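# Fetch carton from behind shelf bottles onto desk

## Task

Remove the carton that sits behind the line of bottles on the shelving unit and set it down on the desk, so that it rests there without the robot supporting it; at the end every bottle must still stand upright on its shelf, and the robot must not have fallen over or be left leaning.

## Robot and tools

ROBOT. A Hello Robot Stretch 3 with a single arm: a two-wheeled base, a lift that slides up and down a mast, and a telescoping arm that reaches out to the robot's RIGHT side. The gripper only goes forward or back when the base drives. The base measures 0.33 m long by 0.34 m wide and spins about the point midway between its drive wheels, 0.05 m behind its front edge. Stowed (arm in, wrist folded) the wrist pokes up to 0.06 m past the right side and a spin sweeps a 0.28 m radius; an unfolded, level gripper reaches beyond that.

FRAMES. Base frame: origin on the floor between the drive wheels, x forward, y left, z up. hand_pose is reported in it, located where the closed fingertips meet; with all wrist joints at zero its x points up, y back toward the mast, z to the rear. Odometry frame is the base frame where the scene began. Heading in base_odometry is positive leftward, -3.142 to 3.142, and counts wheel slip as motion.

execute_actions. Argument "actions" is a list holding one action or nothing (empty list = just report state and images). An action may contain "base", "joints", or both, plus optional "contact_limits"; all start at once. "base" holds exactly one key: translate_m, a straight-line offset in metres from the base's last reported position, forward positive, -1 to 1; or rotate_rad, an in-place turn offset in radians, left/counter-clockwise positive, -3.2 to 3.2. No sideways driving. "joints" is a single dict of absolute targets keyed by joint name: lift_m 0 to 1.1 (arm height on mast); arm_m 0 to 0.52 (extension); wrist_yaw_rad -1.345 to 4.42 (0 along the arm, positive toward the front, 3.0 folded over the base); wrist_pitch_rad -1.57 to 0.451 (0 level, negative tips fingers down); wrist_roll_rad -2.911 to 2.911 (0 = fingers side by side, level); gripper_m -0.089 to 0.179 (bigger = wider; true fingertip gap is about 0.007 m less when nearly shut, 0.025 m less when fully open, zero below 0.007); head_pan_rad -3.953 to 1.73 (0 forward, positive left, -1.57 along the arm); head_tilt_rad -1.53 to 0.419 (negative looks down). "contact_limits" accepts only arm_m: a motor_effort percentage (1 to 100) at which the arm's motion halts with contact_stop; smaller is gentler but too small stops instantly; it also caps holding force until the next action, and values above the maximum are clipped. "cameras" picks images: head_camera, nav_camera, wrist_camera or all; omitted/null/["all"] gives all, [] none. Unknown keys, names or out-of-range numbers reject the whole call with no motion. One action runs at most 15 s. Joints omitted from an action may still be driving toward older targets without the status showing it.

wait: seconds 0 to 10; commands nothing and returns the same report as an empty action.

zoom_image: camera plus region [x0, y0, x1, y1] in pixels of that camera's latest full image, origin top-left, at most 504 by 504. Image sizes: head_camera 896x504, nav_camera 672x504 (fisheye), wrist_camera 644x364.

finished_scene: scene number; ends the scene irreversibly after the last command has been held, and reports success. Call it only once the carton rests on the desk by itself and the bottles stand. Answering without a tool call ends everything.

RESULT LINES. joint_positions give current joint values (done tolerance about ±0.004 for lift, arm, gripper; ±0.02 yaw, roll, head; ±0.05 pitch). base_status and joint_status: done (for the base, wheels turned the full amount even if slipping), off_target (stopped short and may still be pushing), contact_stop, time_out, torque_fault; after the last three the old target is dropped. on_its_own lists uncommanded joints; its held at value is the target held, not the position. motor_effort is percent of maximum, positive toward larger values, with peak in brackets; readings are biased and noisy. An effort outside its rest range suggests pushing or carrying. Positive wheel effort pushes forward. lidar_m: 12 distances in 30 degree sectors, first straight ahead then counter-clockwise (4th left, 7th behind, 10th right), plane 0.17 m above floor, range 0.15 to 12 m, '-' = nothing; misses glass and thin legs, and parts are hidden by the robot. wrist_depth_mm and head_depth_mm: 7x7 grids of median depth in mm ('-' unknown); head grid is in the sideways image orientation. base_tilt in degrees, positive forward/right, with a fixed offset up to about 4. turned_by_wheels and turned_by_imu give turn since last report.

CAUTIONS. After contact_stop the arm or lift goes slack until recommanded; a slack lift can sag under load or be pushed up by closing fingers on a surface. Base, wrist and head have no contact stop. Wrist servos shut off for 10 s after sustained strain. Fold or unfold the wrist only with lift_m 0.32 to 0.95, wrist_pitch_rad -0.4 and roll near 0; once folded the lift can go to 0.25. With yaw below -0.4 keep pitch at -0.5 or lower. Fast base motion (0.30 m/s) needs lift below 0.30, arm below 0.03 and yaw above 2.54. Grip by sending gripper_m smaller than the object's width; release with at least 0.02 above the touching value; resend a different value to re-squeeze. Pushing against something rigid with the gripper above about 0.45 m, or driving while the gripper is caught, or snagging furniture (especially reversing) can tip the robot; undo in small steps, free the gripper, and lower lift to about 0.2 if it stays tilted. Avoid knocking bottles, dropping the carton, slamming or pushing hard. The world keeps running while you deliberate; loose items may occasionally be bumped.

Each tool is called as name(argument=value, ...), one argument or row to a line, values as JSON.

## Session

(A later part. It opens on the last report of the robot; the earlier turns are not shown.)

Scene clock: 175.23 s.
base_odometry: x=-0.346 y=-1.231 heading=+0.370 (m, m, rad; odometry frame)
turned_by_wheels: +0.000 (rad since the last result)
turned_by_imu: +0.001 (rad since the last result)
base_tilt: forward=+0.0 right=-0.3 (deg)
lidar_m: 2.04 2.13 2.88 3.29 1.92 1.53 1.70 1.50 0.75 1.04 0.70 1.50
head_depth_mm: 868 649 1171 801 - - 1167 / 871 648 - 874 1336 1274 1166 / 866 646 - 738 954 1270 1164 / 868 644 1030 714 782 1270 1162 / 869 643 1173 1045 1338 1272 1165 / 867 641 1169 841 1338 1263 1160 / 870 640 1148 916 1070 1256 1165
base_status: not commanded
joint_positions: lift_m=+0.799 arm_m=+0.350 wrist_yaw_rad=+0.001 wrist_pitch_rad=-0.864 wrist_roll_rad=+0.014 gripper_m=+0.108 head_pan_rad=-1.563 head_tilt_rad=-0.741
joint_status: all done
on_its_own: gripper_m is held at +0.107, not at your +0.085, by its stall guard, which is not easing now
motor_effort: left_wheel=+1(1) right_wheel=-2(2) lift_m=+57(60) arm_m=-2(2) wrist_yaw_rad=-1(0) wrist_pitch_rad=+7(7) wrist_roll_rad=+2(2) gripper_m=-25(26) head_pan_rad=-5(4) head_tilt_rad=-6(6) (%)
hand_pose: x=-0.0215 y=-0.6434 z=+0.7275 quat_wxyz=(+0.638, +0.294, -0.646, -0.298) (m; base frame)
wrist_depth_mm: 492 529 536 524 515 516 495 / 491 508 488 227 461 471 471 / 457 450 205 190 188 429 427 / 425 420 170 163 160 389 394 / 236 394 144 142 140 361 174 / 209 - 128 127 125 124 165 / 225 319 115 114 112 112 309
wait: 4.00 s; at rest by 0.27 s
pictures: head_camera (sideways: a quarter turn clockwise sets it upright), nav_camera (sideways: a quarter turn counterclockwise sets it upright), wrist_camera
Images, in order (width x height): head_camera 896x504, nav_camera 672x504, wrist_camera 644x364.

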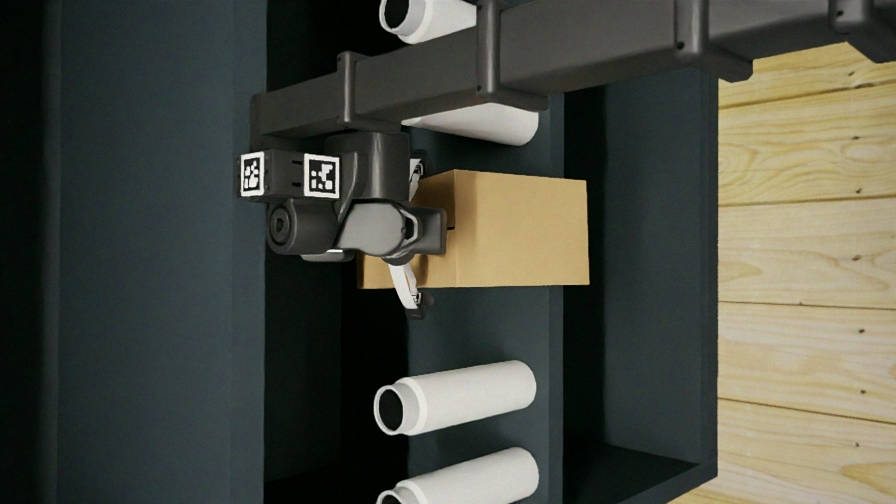

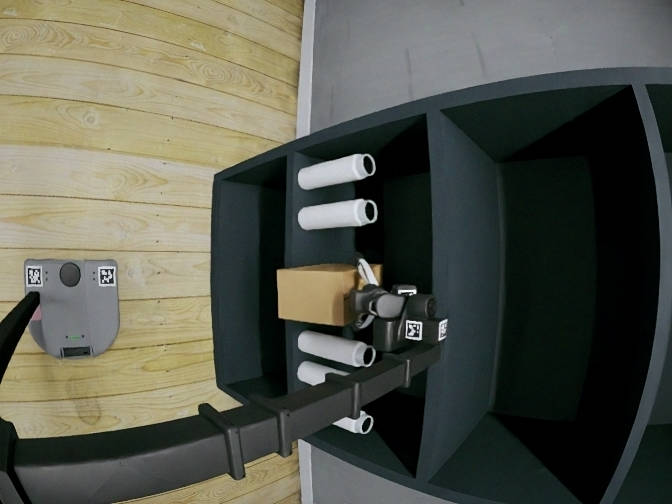

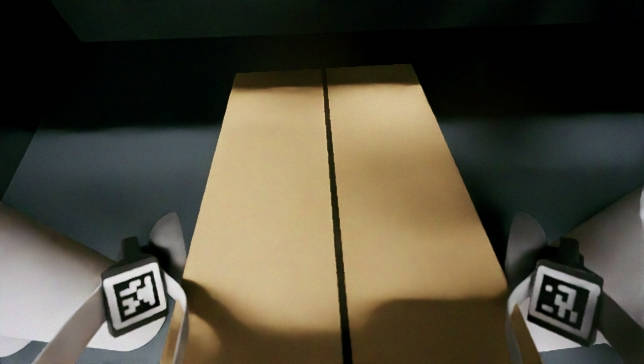

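execute_actions(
  actions=[
    {"joints":{"lift_m":0.752}},
  ],
  cameras=[],
)

execute_actions(
  actions=[
    {"joints":{"gripper_m":0.179,"lift_m":0.758}},
  ],
  cameras=[],
)

execute_actions(
  actions=[
    {"joints":{"arm_m":0.385},"contact_limits":{"arm_m":15}},
  ],
  cameras=[],
)

execute_actions(
  actions=[
    {"joints":{"gripper_m":0.09}},
  ],
  cameras=["wrist_camera"],
)

execute_actions(
  actions=[
    {"joints":{"arm_m":0.36,"lift_m":0.768}},
  ],
  cameras=[],
)

execute_actions(
  actions=[
    {"joints":{"lift_m":0.80}},
  ],
  cameras=[],
)

wait(
  seconds=6,
)

Scene clock: 186.77 s.
base_odometry: x=-0.346 y=-1.231 heading=+0.370 (m, m, rad; odometry frame)
turned_by_wheels: +0.000 (rad since the last result)
turned_by_imu: +0.001 (rad since the last result)
base_tilt: forward=+0.0 right=-0.3 (deg)
lidar_m: 2.05 2.12 2.89 3.28 1.92 1.53 1.70 1.51 0.75 1.04 0.70 1.50
head_depth_mm: 866 648 1177 847 1120 - - / 869 647 1152 - 1349 1270 1168 / 870 647 1152 788 1347 1271 1164 / 870 645 1155 760 850 1265 1167 / 869 642 1174 1044 1342 1266 1161 / 869 642 1173 844 1335 1268 1162 / 870 638 1143 915 1074 1258 1169
base_status: not commanded
joint_positions: lift_m=+0.753 arm_m=+0.350 wrist_yaw_rad=+0.001 wrist_pitch_rad=-0.856 wrist_roll_rad=+0.015 gripper_m=+0.108 head_pan_rad=-1.563 head_tilt_rad=-0.741
joint_status: all done
on_its_own: gripper_m is held at +0.107, not at your +0.085, by its stall guard, which is not easing now
motor_effort: left_wheel=+0(2) right_wheel=+0(2) lift_m=+10(54) arm_m=-1(2) wrist_yaw_rad=-1(0) wrist_pitch_rad=+3(7) wrist_roll_rad=+1(2) gripper_m=-25(25) head_pan_rad=-5(5) head_tilt_rad=-6(6) (%)
hand_pose: x=-0.0215 y=-0.6448 z=+0.6822 quat_wxyz=(+0.639, +0.292, -0.648, -0.296) (m; base frame)
wrist_depth_mm: 484 508 466 197 200 457 449 / 449 451 183 176 174 417 403 / 407 400 163 160 158 374 373 / 373 362 149 146 143 349 341 / 335 342 136 135 133 136 176 / 208 - 126 125 123 122 163 / 218 287 118 116 115 115 267
pictures: none
No camera images: the call's "cameras" was empty. Leave "cameras" out to get every camera's image.

Scene clock: 187.97 s.
base_odometry: x=-0.346 y=-1.231 heading=+0.370 (m, m, rad; odometry frame)
turned_by_wheels: +0.000 (rad since the last result)
turned_by_imu: +0.000 (rad since the last result)
base_tilt: forward=+0.0 right=-0.3 (deg)
lidar_m: 2.05 2.13 2.89 3.28 1.92 1.54 1.70 1.51 0.75 1.04 0.70 1.50
head_depth_mm: 868 648 1175 839 956 - - / 867 646 1150 - 1333 1271 1170 / 867 646 1147 789 1354 1272 1165 / 870 643 1150 761 848 1281 1162 / 869 644 1173 1029 1333 1266 1165 / 867 640 1177 840 1335 1262 1166 / 867 640 1153 915 1069 1260 1162
base_status: not commanded
joint_positions: lift_m=+0.757 arm_m=+0.350 wrist_yaw_rad=+0.001 wrist_pitch_rad=-0.856 wrist_roll_rad=+0.017 gripper_m=+0.179 head_pan_rad=-1.563 head_tilt_rad=-0.741
joint_status: all done
motor_effort: left_wheel=+1(1) right_wheel=-2(2) lift_m=+53(58) arm_m=-1(1) wrist_yaw_rad=+0(1) wrist_pitch_rad=+3(6) wrist_roll_rad=+0(0) gripper_m=+1(98) head_pan_rad=-4(5) head_tilt_rad=-6(6) (%)
hand_pose: x=-0.0215 y=-0.6449 z=+0.6868 quat_wxyz=(+0.638, +0.291, -0.648, -0.296) (m; base frame)
wrist_depth_mm: 491 490 489 203 447 464 456 / 461 455 188 182 181 420 415 / 416 414 170 165 162 380 377 / 376 370 153 151 149 353 346 / 344 345 141 139 138 319 169 / 200 311 130 129 127 129 - / - 287 122 120 119 119 243
pictures: none
No camera images: the call's "cameras" was empty. Leave "cameras" out to get every camera's image.

Scene clock: 189.27 s.
base_odometry: x=-0.346 y=-1.231 heading=+0.370 (m, m, rad; odometry frame)
turned_by_wheels: +0.000 (rad since the last result)
turned_by_imu: +0.000 (rad since the last result)
base_tilt: forward=+0.0 right=-0.2 (deg)
lidar_m: 2.04 2.12 2.89 3.29 1.92 1.54 1.70 1.50 0.75 1.04 0.70 1.50
head_depth_mm: 871 648 1174 842 954 - - / 866 648 1162 - 1363 1272 1171 / 867 646 - 821 1343 1266 1170 / 868 647 1149 778 847 1267 1166 / 869 644 1169 1048 1332 1265 1164 / 864 640 1173 839 1329 1268 1160 / 866 638 1146 914 1065 1259 1166
base_status: not commanded
joint_positions: lift_m=+0.757 arm_m=+0.385 wrist_yaw_rad=+0.001 wrist_pitch_rad=-0.856 wrist_roll_rad=+0.017 gripper_m=+0.179 head_pan_rad=-1.563 head_tilt_rad=-0.741
joint_status: all done
motor_effort: left_wheel=+2(1) right_wheel=-1(1) lift_m=+53(54) arm_m=+3(0) wrist_yaw_rad=-1(1) wrist_pitch_rad=+3(3) wrist_roll_rad=+0(0) gripper_m=+0(0) head_pan_rad=-4(5) head_tilt_rad=-6(6) (%)
contact_limits: arm_m 15 (drawing in: default 19, maximum 32; extending or still: default 27, maximum 44)
hand_pose: x=-0.0215 y=-0.6794 z=+0.6867 quat_wxyz=(+0.638, +0.292, -0.648, -0.296) (m; base frame)
wrist_depth_mm: 471 487 476 464 459 459 457 / 453 451 189 181 182 423 415 / 409 405 167 164 163 379 369 / 379 371 153 151 148 352 345 / 347 342 141 139 137 319 326 / 326 313 130 129 127 130 - / - 272 121 120 118 119 186
pictures: none
No camera images: the call's "cameras" was empty. Leave "cameras" out to get every camera's image.

Scene clock: 190.63 s.
base_odometry: x=-0.346 y=-1.231 heading=+0.370 (m, m, rad; odometry frame)
turned_by_wheels: +0.000 (rad since the last result)
turned_by_imu: +0.000 (rad since the last result)
base_tilt: forward=+0.0 right=-0.3 (deg)
lidar_m: 2.05 2.12 2.89 3.28 1.92 1.53 1.70 1.50 0.75 1.04 0.69 1.50
head_depth_mm: 872 648 1173 842 955 - - / 866 648 1166 - 1373 1278 1165 / 869 645 - 823 1345 1263 1164 / 869 646 1152 777 851 1271 1165 / 869 642 1173 1046 1331 1268 1163 / 867 641 1177 840 1340 1269 1163 / 868 640 1147 917 1066 1264 1161
base_status: not commanded
joint_positions: lift_m=+0.757 arm_m=+0.385 wrist_yaw_rad=+0.002 wrist_pitch_rad=-0.847 wrist_roll_rad=+0.011 gripper_m=+0.091 head_pan_rad=-1.563 head_tilt_rad=-0.741
joint_status: all done
motor_effort: left_wheel=+2(2) right_wheel=-4(4) lift_m=+50(54) arm_m=+3(3) wrist_yaw_rad=-2(1) wrist_pitch_rad=-2(4) wrist_roll_rad=+4(4) gripper_m=-27(100) head_pan_rad=-5(5) head_tilt_rad=-6(6) (%)
hand_pose: x=-0.0214 y=-0.6814 z=+0.6882 quat_wxyz=(+0.642, +0.290, -0.648, -0.292) (m; base frame)
wrist_depth_mm: 468 482 476 478 469 458 460 / 455 465 431 186 184 426 418 / 417 413 174 169 166 391 381 / 381 377 156 153 152 357 351 / 346 350 142 141 140 143 323 / 321 - 133 131 129 129 302 / 198 289 123 122 120 120 186
pictures: wrist_camera
Images, in order (width x height): wrist_camera 644x364.

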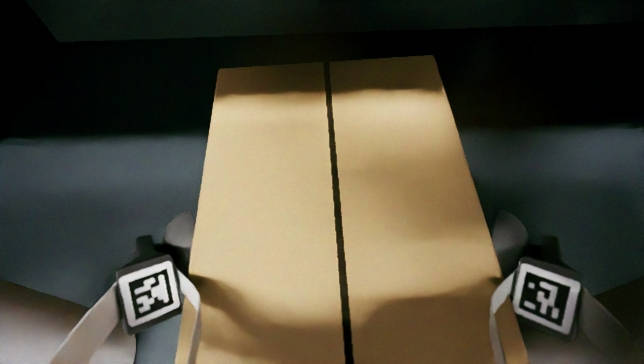

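Scene clock: 191.77 s.
base_odometry: x=-0.346 y=-1.231 heading=+0.370 (m, m, rad; odometry frame)
turned_by_wheels: +0.000 (rad since the last result)
turned_by_imu: +0.000 (rad since the last result)
base_tilt: forward=+0.1 right=-0.3 (deg)
lidar_m: 2.04 2.12 2.88 3.26 1.92 1.54 1.70 1.50 0.75 1.04 0.70 1.50
head_depth_mm: 870 647 1172 830 - - - / 872 647 1162 - 1346 1268 1161 / 873 646 - 792 953 1269 1167 / 869 644 1148 765 814 1273 1161 / 866 641 1174 1044 1331 1264 1155 / 870 641 1168 843 1335 1262 1166 / 867 640 1145 910 1070 1254 1155
base_status: not commanded
joint_positions: lift_m=+0.767 arm_m=+0.360 wrist_yaw_rad=+0.002 wrist_pitch_rad=-0.863 wrist_roll_rad=+0.013 gripper_m=+0.095 head_pan_rad=-1.563 head_tilt_rad=-0.741
joint_status: all done
motor_effort: left_wheel=+2(2) right_wheel=-2(5) lift_m=+58(57) arm_m=-2(8) wrist_yaw_rad=-2(2) wrist_pitch_rad=+7(7) wrist_roll_rad=+3(3) gripper_m=-24(27) head_pan_rad=-5(6) head_tilt_rad=-6(6) (%)
hand_pose: x=-0.0214 y=-0.6535 z=+0.6956 quat_wxyz=(+0.639, +0.294, -0.646, -0.297) (m; base frame)
wrist_depth_mm: 484 500 492 493 479 481 469 / 467 460 183 177 175 429 427 / 424 414 167 163 162 394 382 / 386 379 152 151 148 354 358 / 358 356 142 140 139 141 206 / 209 - 133 130 131 129 167 / 211 295 125 123 123 122 205
pictures: none
No camera images: the call's "cameras" was empty. Leave "cameras" out to get every camera's image.

Scene clock: 192.87 s.
base_odometry: x=-0.346 y=-1.231 heading=+0.370 (m, m, rad; odometry frame)
turned_by_wheels: +0.000 (rad since the last result)
turned_by_imu: +0.000 (rad since the last result)
base_tilt: forward=+0.0 right=-0.4 (deg)
lidar_m: 2.05 2.12 2.89 3.29 1.93 1.54 1.71 1.50 0.75 1.04 0.70 1.50
head_depth_mm: 871 648 1176 800 - - 1164 / 871 648 - 874 1347 1272 1158 / 867 646 - 767 1344 1271 1163 / 869 644 1150 731 812 1272 1166 / 867 644 1171 1052 1345 1268 1159 / 867 643 1172 842 1336 1264 1157 / 868 638 1147 912 1073 1254 1154
base_status: not commanded
joint_positions: lift_m=+0.799 arm_m=+0.360 wrist_yaw_rad=+0.002 wrist_pitch_rad=-0.863 wrist_roll_rad=+0.013 gripper_m=+0.095 head_pan_rad=-1.563 head_tilt_rad=-0.741
joint_status: all done
motor_effort: left_wheel=+2(2) right_wheel=-2(3) lift_m=+57(58) arm_m=-2(2) wrist_yaw_rad=-1(1) wrist_pitch_rad=+7(7) wrist_roll_rad=+3(3) gripper_m=-24(24) head_pan_rad=-5(5) head_tilt_rad=-6(6) (%)
hand_pose: x=-0.0214 y=-0.6534 z=+0.7275 quat_wxyz=(+0.639, +0.295, -0.646, -0.298) (m; base frame)
wrist_depth_mm: 486 516 516 516 505 508 496 / 486 508 182 176 176 476 470 / 462 449 168 163 161 432 430 / 428 417 153 151 149 396 391 / 390 389 142 141 139 142 207 / 211 - 133 131 130 130 167 / 215 324 125 123 123 123 204
pictures: none
No camera images: the call's "cameras" was empty. Leave "cameras" out to get every camera's image.

Scene clock: 198.87 s.
base_odometry: x=-0.346 y=-1.231 heading=+0.370 (m, m, rad; odometry frame)
turned_by_wheels: +0.000 (rad since the last result)
turned_by_imu: +0.001 (rad since the last result)
base_tilt: forward=+0.0 right=-0.3 (deg)
lidar_m: 2.04 2.13 2.89 3.28 1.93 1.53 1.70 1.50 0.75 1.04 0.70 1.50
head_depth_mm: 870 647 1177 796 - - 1162 / 867 648 - 875 1338 1275 1165 / 867 646 - 768 1337 1269 1165 / 865 645 1155 730 814 1273 1162 / 868 643 1173 1049 1341 1269 1162 / 867 639 1174 843 1336 1272 1158 / 871 639 1143 915 1073 1261 1163
base_status: not commanded
joint_positions: lift_m=+0.799 arm_m=+0.360 wrist_yaw_rad=+0.002 wrist_pitch_rad=-0.863 wrist_roll_rad=+0.013 gripper_m=+0.095 head_pan_rad=-1.563 head_tilt_rad=-0.741
joint_status: all done
motor_effort: left_wheel=+2(2) right_wheel=-3(3) lift_m=+57(58) arm_m=-2(2) wrist_yaw_rad=-1(1) wrist_pitch_rad=+7(7) wrist_roll_rad=+3(3) gripper_m=-25(24) head_pan_rad=-5(5) head_tilt_rad=-6(6) (%)
hand_pose: x=-0.0214 y=-0.6534 z=+0.7275 quat_wxyz=(+0.639, +0.295, -0.646, -0.298) (m; base frame)
wrist_depth_mm: 486 513 514 525 497 496 501 / 490 510 182 177 176 477 465 / 462 454 167 163 161 434 429 / 422 421 153 150 149 402 393 / 387 390 142 140 139 143 207 / 210 - 133 131 130 129 166 / 216 317 124 124 122 123 205
wait: 6.00 s; at rest by 0.27 s
pictures: head_camera (sideways: a quarter turn clockwise sets it upright), nav_camera (sideways: a quarter turn counterclockwise sets it upright), wrist_camera
Images, in order (width x height): head_camera 896x504, nav_camera 672x504, wrist_camera 644x364.

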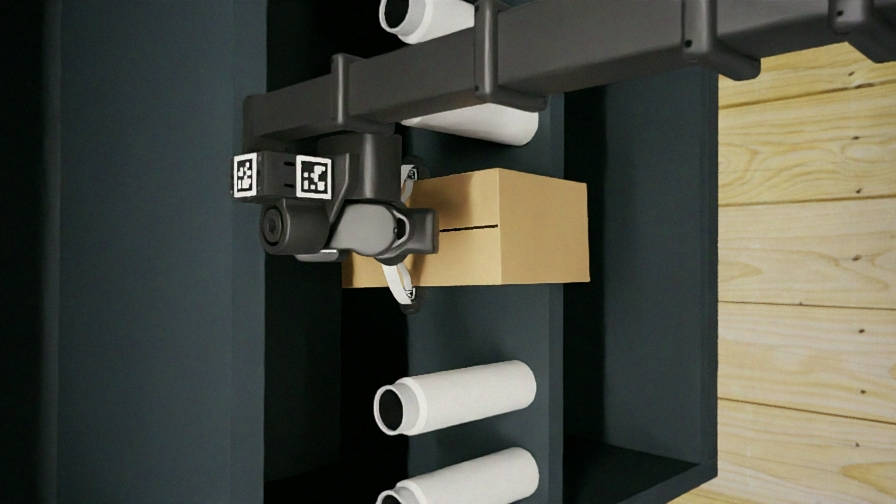

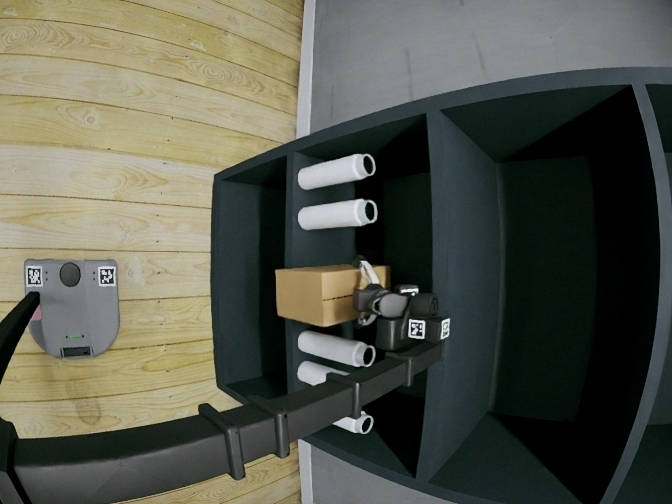

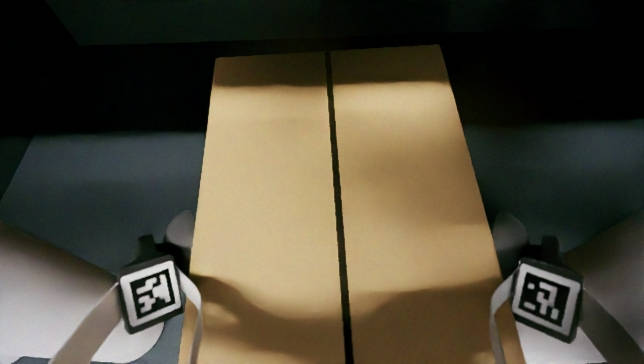

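Stable. Retract and look for the desk.

execute_actions(
  actions=[
    {"joints":{"arm_m":0.02,"head_pan_rad":0,"head_tilt_rad":-0.3}},
  ],
  cameras=[],
)

execute_actions(
  actions=[
    {"base":{"rotate_rad":1.6}},
  ],
)

Scene clock: 211.33 s.
base_odometry: x=-0.346 y=-1.231 heading=+0.370 (m, m, rad; odometry frame)
turned_by_wheels: +0.000 (rad since the last result)
turned_by_imu: +0.001 (rad since the last result)
base_tilt: forward=+0.0 right=-0.3 (deg)
lidar_m: 2.04 2.12 2.89 3.28 1.92 1.53 1.70 1.50 0.75 1.04 0.70 1.50
head_depth_mm: 1772 1872 2001 2143 2260 1867 1494 / 1756 1885 2009 2137 2248 1875 1496 / 1761 1876 1999 2151 2248 1863 1498 / 1760 1884 1987 2134 2252 1853 1493 / 1745 1862 1989 2138 2249 1845 1500 / 1757 1857 1974 2127 2238 1850 1482 / 1751 1848 1976 2110 2243 1835 1483
base_status: not commanded
joint_positions: lift_m=+0.799 arm_m=+0.020 wrist_yaw_rad=+0.001 wrist_pitch_rad=-0.863 wrist_roll_rad=+0.013 gripper_m=+0.095 head_pan_rad=-0.007 head_tilt_rad=-0.310
joint_status: all done
motor_effort: left_wheel=+2(2) right_wheel=-2(2) lift_m=+57(57) arm_m=-2(1) wrist_yaw_rad=-1(1) wrist_pitch_rad=+7(7) wrist_roll_rad=+3(3) gripper_m=-24(24) head_pan_rad=+4(51) head_tilt_rad=+6(41) (%)
hand_pose: x=-0.0214 y=-0.3134 z=+0.7275 quat_wxyz=(+0.638, +0.295, -0.646, -0.298) (m; base frame)
wrist_depth_mm: 412 439 557 552 523 415 423 / 477 480 183 178 175 473 474 / - 658 167 163 161 903 607 / - 812 153 151 149 856 965 / - 985 142 141 139 142 920 / 925 - 133 131 130 129 867 / 841 839 125 124 123 122 796
pictures: none
No camera images: the call's "cameras" was empty. Leave "cameras" out to get every camera's image.

Scene clock: 214.93 s.
base_odometry: x=-0.346 y=-1.231 heading=+1.970 (m, m, rad; odometry frame)
turned_by_wheels: +1.600 (rad since the last result)
turned_by_imu: +1.575 (rad since the last result)
base_tilt: forward=+0.0 right=-0.4 (deg)
lidar_m: 3.24 1.92 1.54 1.70 1.47 0.75 1.04 0.69 1.53 2.04 2.14 2.92
head_depth_mm: 3186 3439 3552 3639 2472 1848 1497 / 3179 3393 3571 3468 2471 1856 1480 / 3172 3447 3573 3590 2471 1842 1494 / 3158 3374 3542 3622 2437 1860 1490 / 3235 3425 3534 3628 2415 1849 1485 / 3230 3371 3603 3356 2417 1851 1491 / 3189 3391 3646 3563 2438 1832 1476
base_status: done
joint_positions: lift_m=+0.799 arm_m=+0.020 wrist_yaw_rad=+0.001 wrist_pitch_rad=-0.863 wrist_roll_rad=+0.013 gripper_m=+0.095 head_pan_rad=-0.007 head_tilt_rad=-0.310
joint_status: not commanded
motor_effort: left_wheel=+0(3) right_wheel=+2(5) lift_m=+57(56) arm_m=-2(2) wrist_yaw_rad=-2(1) wrist_pitch_rad=+7(7) wrist_roll_rad=+2(2) gripper_m=-25(25) head_pan_rad=+4(5) head_tilt_rad=+6(6) (%)
hand_pose: x=-0.0214 y=-0.3134 z=+0.7275 quat_wxyz=(+0.638, +0.295, -0.646, -0.298) (m; base frame)
wrist_depth_mm: - - - - - - - / - - 182 178 175 - - / - - 167 163 162 - - / - - 152 150 149 - 968 / 980 - 142 141 139 142 929 / 924 - 133 131 130 129 872 / 854 846 125 123 122 122 766
pictures: head_camera (sideways: a quarter turn clockwise sets it upright), nav_camera (sideways: a quarter turn counterclockwise sets it upright), wrist_camera
Images, in order (width x height): head_camera 896x504, nav_camera 672x504, wrist_camera 644x364.

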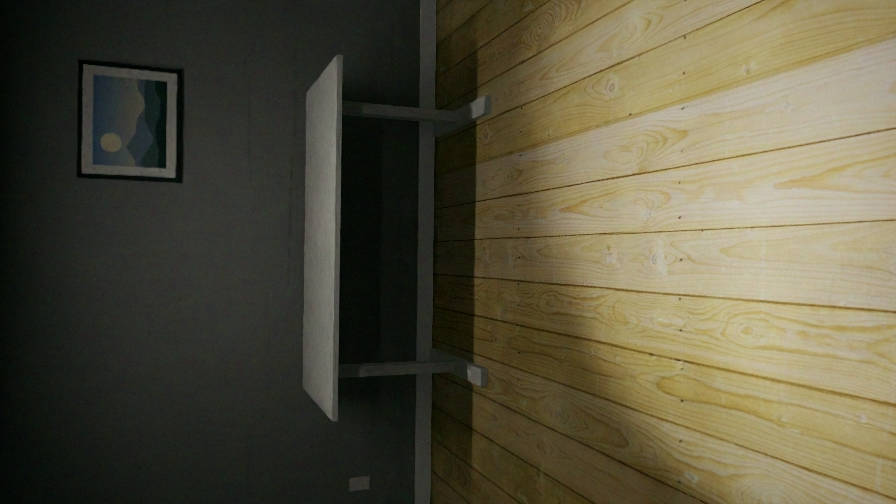

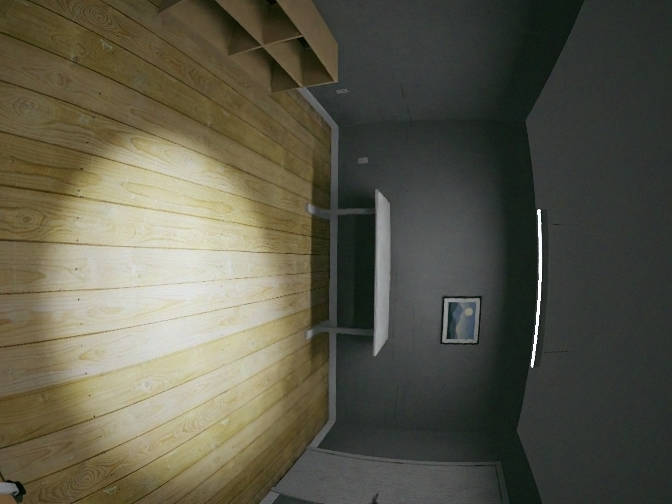

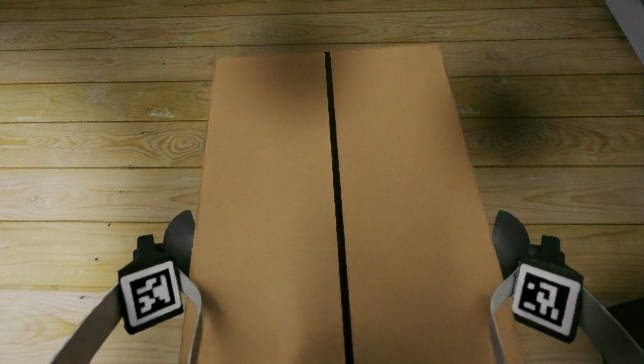

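execute_actions(
  actions=[
    {"base":{"translate_m":1.0},"joints":{"lift_m":1.03}},
  ],
  cameras=[],
)

execute_actions(
  actions=[
    {"base":{"translate_m":1.0},"joints":{"head_tilt_rad":-0.6}},
  ],
  cameras=["head_camera"],
)

Scene clock: 230.40 s.
base_odometry: x=-0.735 y=-0.310 heading=+1.970 (m, m, rad; odometry frame)
turned_by_wheels: +0.000 (rad since the last result)
turned_by_imu: +0.008 (rad since the last result)
base_tilt: forward=+0.0 right=-0.3 (deg)
lidar_m: 2.30 2.33 1.35 1.29 1.76 1.64 1.63 2.13 2.13 2.07 2.16 2.34
head_depth_mm: 2309 2470 2575 2417 2433 1850 1491 / 2302 2482 2588 2839 2482 1873 1489 / 2346 2466 2581 2829 2476 1851 1488 / 2344 2471 2596 2843 2439 1845 1491 / 2335 2473 2603 2811 2445 1845 1487 / 2353 2469 2608 2384 2431 1848 1489 / 2342 2473 2642 2826 2423 1847 1484
base_status: done
joint_positions: lift_m=+1.029 arm_m=+0.020 wrist_yaw_rad=+0.001 wrist_pitch_rad=-0.863 wrist_roll_rad=+0.013 gripper_m=+0.095 head_pan_rad=-0.007 head_tilt_rad=-0.309
joint_status: all done
motor_effort: left_wheel=+0(3) right_wheel=+2(6) lift_m=+57(61) arm_m=-2(2) wrist_yaw_rad=-2(2) wrist_pitch_rad=+7(7) wrist_roll_rad=+2(2) gripper_m=-25(24) head_pan_rad=+3(4) head_tilt_rad=+6(6) (%)
hand_pose: x=-0.0214 y=-0.3134 z=+0.9575 quat_wxyz=(+0.638, +0.295, -0.646, -0.298) (m; base frame)
wrist_depth_mm: - - - - - - - / - - 182 177 175 - - / - - 166 164 161 - - / - - 154 151 149 - - / - - 142 141 139 142 - / - - 133 131 130 129 - / - - 125 124 122 122 -
pictures: none
No camera images: the call's "cameras" was empty. Leave "cameras" out to get every camera's image.

Scene clock: 241.37 s.
base_odometry: x=-1.124 y=+0.612 heading=+1.970 (m, m, rad; odometry frame)
turned_by_wheels: +0.000 (rad since the last result)
turned_by_imu: +0.008 (rad since the last result)
base_tilt: forward=+0.0 right=-0.4 (deg)
lidar_m: 1.71 1.34 1.70 1.26 1.60 2.43 2.61 2.89 2.17 2.07 2.18 1.44
head_depth_mm: 1460 1588 1262 1992 1723 1443 1233 / 1462 1588 1251 1993 1713 1435 1237 / 1468 1591 1251 1992 1702 1441 1237 / 1463 1595 1243 1997 1709 1431 1233 / 1466 1597 1235 1976 1712 1425 1228 / 1474 1593 1241 1972 1712 1427 1234 / 1462 1608 1240 1578 1649 1423 1228
base_status: done
joint_positions: lift_m=+1.029 arm_m=+0.020 wrist_yaw_rad=+0.001 wrist_pitch_rad=-0.863 wrist_roll_rad=+0.013 gripper_m=+0.095 head_pan_rad=-0.007 head_tilt_rad=-0.592
joint_status: all done
motor_effort: left_wheel=+0(3) right_wheel=+1(7) lift_m=+57(58) arm_m=-2(2) wrist_yaw_rad=-1(2) wrist_pitch_rad=+7(7) wrist_roll_rad=+2(2) gripper_m=-24(26) head_pan_rad=+4(4) head_tilt_rad=-5(31) (%)
hand_pose: x=-0.0214 y=-0.3134 z=+0.9575 quat_wxyz=(+0.638, +0.295, -0.646, -0.298) (m; base frame)
wrist_depth_mm: - - - - - - - / - - 182 178 175 - - / - - 167 163 161 - - / - - 153 151 150 - - / - - 142 141 139 142 - / - - 132 131 130 129 - / - - 125 123 122 122 985
pictures: head_camera (sideways: a quarter turn clockwise sets it upright)
Images, in order (width x height): head_camera 896x504.

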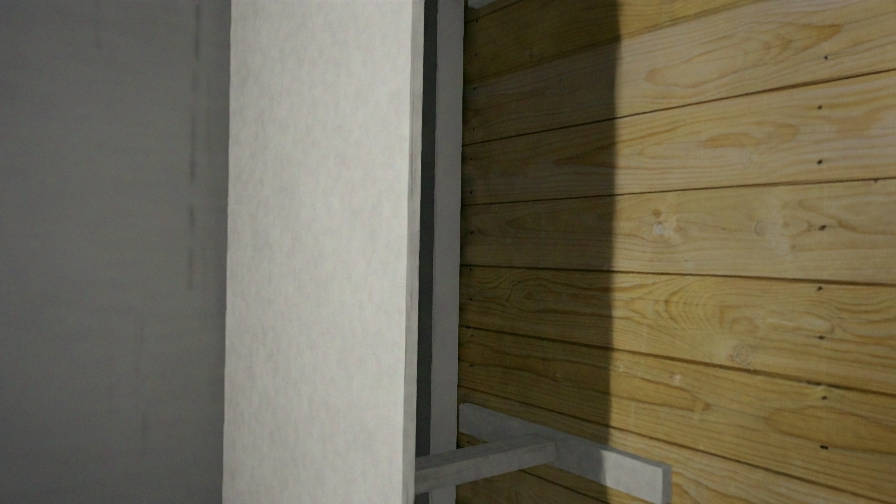

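execute_actions(
  actions=[
    {"base":{"translate_m":0.38}},
  ],
  cameras=[],
)

execute_actions(
  actions=[
    {"base":{"rotate_rad":1.58},"joints":{"head_pan_rad":-1.57}},
  ],
  cameras=[],
)

execute_actions(
  actions=[
    {"joints":{"arm_m":0.5}},
  ],
  cameras=[],
)

execute_actions(
  actions=[
    {"joints":{"lift_m":0.985}},
  ],
  cameras=["head_camera"],
)

Scene clock: 254.57 s.
base_odometry: x=-1.272 y=+0.962 heading=+1.970 (m, m, rad; odometry frame)
turned_by_wheels: +0.000 (rad since the last result)
turned_by_imu: +0.003 (rad since the last result)
base_tilt: forward=+0.0 right=-0.3 (deg)
lidar_m: 1.33 0.98 1.68 1.30 1.72 1.98 2.97 2.90 2.17 2.09 1.82 1.14
head_depth_mm: 1129 1242 1256 951 786 1437 1232 / 1120 1253 1253 946 787 1435 1237 / 1124 1256 1252 947 784 1439 1237 / 1129 1251 1245 948 784 1429 1230 / 1131 1252 1247 942 782 1428 1239 / 1135 1260 1247 943 779 1427 1237 / 1134 1262 1238 947 780 1398 1233
base_status: done
joint_positions: lift_m=+1.029 arm_m=+0.020 wrist_yaw_rad=+0.001 wrist_pitch_rad=-0.863 wrist_roll_rad=+0.013 gripper_m=+0.095 head_pan_rad=-0.007 head_tilt_rad=-0.592
joint_status: not commanded
motor_effort: left_wheel=+0(3) right_wheel=+2(7) lift_m=+58(57) arm_m=-2(2) wrist_yaw_rad=-1(1) wrist_pitch_rad=+7(7) wrist_roll_rad=+2(2) gripper_m=-25(25) head_pan_rad=+4(4) head_tilt_rad=-5(5) (%)
hand_pose: x=-0.0214 y=-0.3134 z=+0.9575 quat_wxyz=(+0.638, +0.295, -0.646, -0.298) (m; base frame)
wrist_depth_mm: 696 - - - - - - / - - 183 177 176 - - / - - 167 162 160 - - / - - 153 151 149 - - / - - 142 140 139 142 - / - - 133 131 131 129 - / - - 125 123 123 122 992
pictures: none
No camera images: the call's "cameras" was empty. Leave "cameras" out to get every camera's image.

Scene clock: 258.07 s.
base_odometry: x=-1.272 y=+0.962 heading=-2.733 (m, m, rad; odometry frame)
turned_by_wheels: +1.580 (rad since the last result)
turned_by_imu: +1.556 (rad since the last result)
base_tilt: forward=+0.1 right=-0.3 (deg)
lidar_m: 1.30 1.56 1.98 2.98 2.89 2.17 2.09 1.83 1.14 1.33 0.99 1.68
head_depth_mm: 1125 1231 - - - - 1197 / 1130 1255 - - - - 297 / 1136 1255 - - - - 291 / 1131 1261 1281 979 420 339 296 / 1139 1266 1244 947 740 1347 313 / 1146 1273 1239 945 799 1428 1231 / 1142 1275 1237 939 802 1389 1235
base_status: done
joint_positions: lift_m=+1.029 arm_m=+0.020 wrist_yaw_rad=+0.001 wrist_pitch_rad=-0.863 wrist_roll_rad=+0.013 gripper_m=+0.095 head_pan_rad=-1.563 head_tilt_rad=-0.592
joint_status: all done
motor_effort: left_wheel=-1(3) right_wheel=+2(6) lift_m=+58(57) arm_m=-2(2) wrist_yaw_rad=-1(1) wrist_pitch_rad=+7(7) wrist_roll_rad=+3(2) gripper_m=-24(25) head_pan_rad=-5(54) head_tilt_rad=-5(5) (%)
hand_pose: x=-0.0214 y=-0.3134 z=+0.9575 quat_wxyz=(+0.638, +0.295, -0.646, -0.298) (m; base frame)
wrist_depth_mm: 666 631 625 628 606 594 588 / 592 571 183 177 176 537 537 / 514 518 167 163 161 491 481 / - - 153 151 149 - - / - - 142 140 139 142 - / - - 132 132 130 130 - / - - 125 123 122 122 988
pictures: none
No camera images: the call's "cameras" was empty. Leave "cameras" out to get every camera's image.

Scene clock: 262.77 s.
base_odometry: x=-1.272 y=+0.962 heading=-2.733 (m, m, rad; odometry frame)
turned_by_wheels: +0.000 (rad since the last result)
turned_by_imu: +0.001 (rad since the last result)
base_tilt: forward=+0.0 right=-0.3 (deg)
lidar_m: 1.30 1.56 1.98 2.97 2.89 2.17 2.09 1.83 1.14 1.33 0.99 1.69
head_depth_mm: - 1292 1261 952 786 1431 1236 / - 1252 1258 947 782 1416 1237 / - 1261 722 858 784 1431 1234 / 1134 1231 691 750 782 1429 1228 / 1138 1262 1247 949 783 1428 1232 / 1136 1274 1246 943 802 1427 1230 / 1148 1270 1239 943 805 1382 1228
base_status: not commanded
joint_positions: lift_m=+1.029 arm_m=+0.500 wrist_yaw_rad=+0.001 wrist_pitch_rad=-0.863 wrist_roll_rad=+0.014 gripper_m=+0.095 head_pan_rad=-1.563 head_tilt_rad=-0.592
joint_status: all done
motor_effort: left_wheel=+0(0) right_wheel=+2(2) lift_m=+58(58) arm_m=+3(6) wrist_yaw_rad=-1(1) wrist_pitch_rad=+7(7) wrist_roll_rad=+2(2) gripper_m=-25(25) head_pan_rad=-5(5) head_tilt_rad=-5(5) (%)
hand_pose: x=-0.0215 y=-0.7929 z=+0.9575 quat_wxyz=(+0.638, +0.294, -0.646, -0.298) (m; base frame)
wrist_depth_mm: 638 637 619 609 598 592 570 / 574 574 181 176 176 529 515 / 523 522 167 162 162 493 477 / 467 471 154 151 149 447 445 / 440 436 142 141 140 142 409 / 404 - 132 132 130 129 382 / 381 366 124 123 122 123 352
pictures: none
No camera images: the call's "cameras" was empty. Leave "cameras" out to get every camera's image.

Scene clock: 264.00 s.
base_odometry: x=-1.272 y=+0.962 heading=-2.733 (m, m, rad; odometry frame)
turned_by_wheels: +0.000 (rad since the last result)
turned_by_imu: +0.000 (rad since the last result)
base_tilt: forward=+0.0 right=-0.3 (deg)
lidar_m: 1.30 1.56 1.98 2.98 2.89 2.17 2.09 1.83 1.14 1.33 0.99 1.69
head_depth_mm: 1124 - 1177 934 784 1431 1236 / 1106 1272 1252 950 783 1437 1237 / 1107 1291 1099 789 786 1441 1235 / 1127 1259 749 746 781 1435 1233 / 1136 1261 1248 944 782 1433 1235 / 1147 1269 1237 940 803 1433 1238 / 1146 1274 1236 940 800 1390 1224
base_status: not commanded
joint_positions: lift_m=+0.986 arm_m=+0.500 wrist_yaw_rad=+0.001 wrist_pitch_rad=-0.864 wrist_roll_rad=+0.014 gripper_m=+0.095 head_pan_rad=-1.563 head_tilt_rad=-0.592
joint_status: all done
motor_effort: left_wheel=+0(1) right_wheel=+2(3) lift_m=+15(53) arm_m=+3(3) wrist_yaw_rad=-1(1) wrist_pitch_rad=+7(7) wrist_roll_rad=+1(2) gripper_m=-24(24) head_pan_rad=-5(5) head_tilt_rad=-5(5) (%)
hand_pose: x=-0.0215 y=-0.7929 z=+0.9140 quat_wxyz=(+0.638, +0.294, -0.646, -0.298) (m; base frame)
wrist_depth_mm: 575 576 546 550 533 522 517 / 513 503 182 177 176 465 469 / 463 463 166 163 161 429 426 / 426 412 153 150 149 395 390 / 387 392 142 140 139 142 360 / 358 - 133 132 130 130 329 / 335 325 124 123 123 123 308
pictures: head_camera (sideways: a quarter turn clockwise sets it upright)
Images, in order (width x height): head_camera 896x504.

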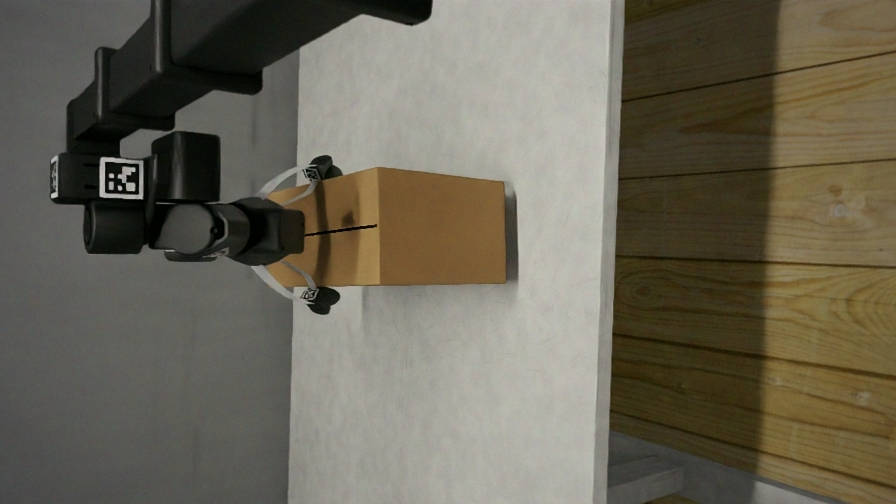

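Depths match lift .799 at the shelf, so rest is at about .948.

execute_actions(
  actions=[
    {"joints":{"lift_m":0.949}},
  ],
  cameras=[],
)

execute_actions(
  actions=[
    {"joints":{"gripper_m":0.179}},
  ],
  cameras=[],
)

execute_actions(
  actions=[
    {"joints":{"lift_m":1.03}},
  ],
  cameras=["head_camera"],
)

finished_scene(
  scene=1,
)

Scene clock: 269.87 s.
base_odometry: x=-1.272 y=+0.962 heading=-2.733 (m, m, rad; odometry frame)
turned_by_wheels: +0.000 (rad since the last result)
turned_by_imu: +0.001 (rad since the last result)
base_tilt: forward=+0.1 right=-0.2 (deg)
lidar_m: 1.30 1.56 1.98 2.98 2.90 2.17 2.09 1.82 1.14 1.33 0.99 1.69
head_depth_mm: 1125 1222 - 951 785 1440 1242 / 1135 - 1199 950 783 1442 1239 / 1119 - 1252 782 786 1437 1231 / 1136 1259 797 741 782 1434 1238 / 1139 1267 1245 942 781 1429 1228 / 1141 1266 1244 945 802 1424 1239 / 1146 1273 1244 944 800 1387 1225
base_status: not commanded
joint_positions: lift_m=+0.950 arm_m=+0.500 wrist_yaw_rad=+0.001 wrist_pitch_rad=-0.861 wrist_roll_rad=+0.014 gripper_m=+0.095 head_pan_rad=-1.563 head_tilt_rad=-0.592
joint_status: all done
motor_effort: left_wheel=+0(1) right_wheel=+3(2) lift_m=+13(17) arm_m=+2(3) wrist_yaw_rad=-1(1) wrist_pitch_rad=+6(7) wrist_roll_rad=+2(2) gripper_m=-25(24) head_pan_rad=-5(5) head_tilt_rad=-5(5) (%)
hand_pose: x=-0.0215 y=-0.7934 z=+0.8784 quat_wxyz=(+0.638, +0.293, -0.647, -0.297) (m; base frame)
wrist_depth_mm: 520 504 501 489 484 472 469 / 460 449 188 182 181 428 425 / 417 411 171 167 164 388 384 / 384 373 156 153 152 352 351 / 347 349 142 141 140 143 328 / 324 - 132 132 130 130 297 / 308 293 123 123 122 121 278
pictures: none
No camera images: the call's "cameras" was empty. Leave "cameras" out to get every camera's image.

Scene clock: 271.20 s.
base_odometry: x=-1.272 y=+0.962 heading=-2.733 (m, m, rad; odometry frame)
turned_by_wheels: +0.000 (rad since the last result)
turned_by_imu: +0.000 (rad since the last result)
base_tilt: forward=+0.0 right=-0.3 (deg)
lidar_m: 1.30 1.56 1.98 2.97 2.90 2.17 2.09 1.83 1.13 1.33 0.99 1.69
head_depth_mm: 1124 1221 - 948 786 1439 1231 / 1126 - 1207 951 784 1433 1239 / 1117 - 1255 780 782 1430 1233 / 1146 1258 823 742 783 1427 1236 / 1136 1262 1283 946 782 1429 1234 / 1141 1262 1243 945 807 1429 1236 / 1147 1274 1238 941 800 1403 1228
base_status: not commanded
joint_positions: lift_m=+0.950 arm_m=+0.500 wrist_yaw_rad=+0.001 wrist_pitch_rad=-0.861 wrist_roll_rad=+0.014 gripper_m=+0.179 head_pan_rad=-1.563 head_tilt_rad=-0.592
joint_status: all done
motor_effort: left_wheel=+0(0) right_wheel=+2(2) lift_m=+14(14) arm_m=+2(2) wrist_yaw_rad=-1(1) wrist_pitch_rad=+6(6) wrist_roll_rad=+2(1) gripper_m=+0(98) head_pan_rad=-5(5) head_tilt_rad=-5(5) (%)
hand_pose: x=-0.0215 y=-0.7934 z=+0.8784 quat_wxyz=(+0.638, +0.293, -0.647, -0.297) (m; base frame)
wrist_depth_mm: 529 515 507 491 476 471 461 / 460 455 438 187 187 423 423 / 416 408 177 171 168 385 383 / 380 379 160 157 154 351 346 / 350 349 147 144 143 327 334 / 328 318 135 134 132 135 - / 299 295 126 124 123 124 280
pictures: none
No camera images: the call's "cameras" was empty. Leave "cameras" out to get every camera's image.

Scene clock: 272.77 s.
base_odometry: x=-1.272 y=+0.962 heading=-2.733 (m, m, rad; odometry frame)
turned_by_wheels: +0.000 (rad since the last result)
turned_by_imu: +0.000 (rad since the last result)
base_tilt: forward=+0.0 right=-0.2 (deg)
lidar_m: 1.30 1.56 1.98 2.98 2.89 2.17 2.09 1.82 1.14 1.33 0.99 1.68
head_depth_mm: - 1287 1254 954 787 1440 1237 / - 1246 1255 946 780 1440 1238 / - 1273 1200 781 784 1442 1238 / 1134 1263 858 744 782 1432 1229 / 1134 1266 1249 942 781 1432 1238 / 1141 1270 1245 945 802 1428 1231 / 1144 1272 1238 939 804 1384 1235
base_status: not commanded
joint_positions: lift_m=+1.029 arm_m=+0.500 wrist_yaw_rad=+0.001 wrist_pitch_rad=-0.861 wrist_roll_rad=+0.014 gripper_m=+0.179 head_pan_rad=-1.563 head_tilt_rad=-0.592
joint_status: all done
motor_effort: left_wheel=+0(0) right_wheel=+1(1) lift_m=+56(58) arm_m=+2(3) wrist_yaw_rad=-1(1) wrist_pitch_rad=+6(6) wrist_roll_rad=+2(2) gripper_m=+0(1) head_pan_rad=-5(5) head_tilt_rad=-5(6) (%)
hand_pose: x=-0.0215 y=-0.7934 z=+0.9579 quat_wxyz=(+0.638, +0.293, -0.647, -0.297) (m; base frame)
wrist_depth_mm: 658 627 640 614 604 594 580 / 581 578 561 545 544 541 529 / 523 514 506 503 491 487 483 / 479 468 460 249 254 446 441 / 440 436 422 231 232 417 412 / 412 400 382 212 215 388 - / 376 365 360 198 197 364 349
pictures: head_camera (sideways: a quarter turn clockwise sets it upright)
Images, in order (width x height): head_camera 896x504.

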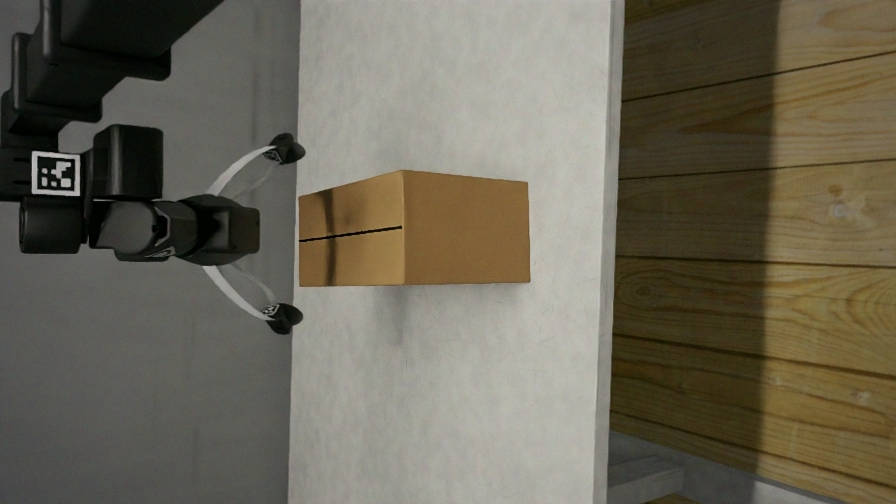

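The scene is finished: the task was done.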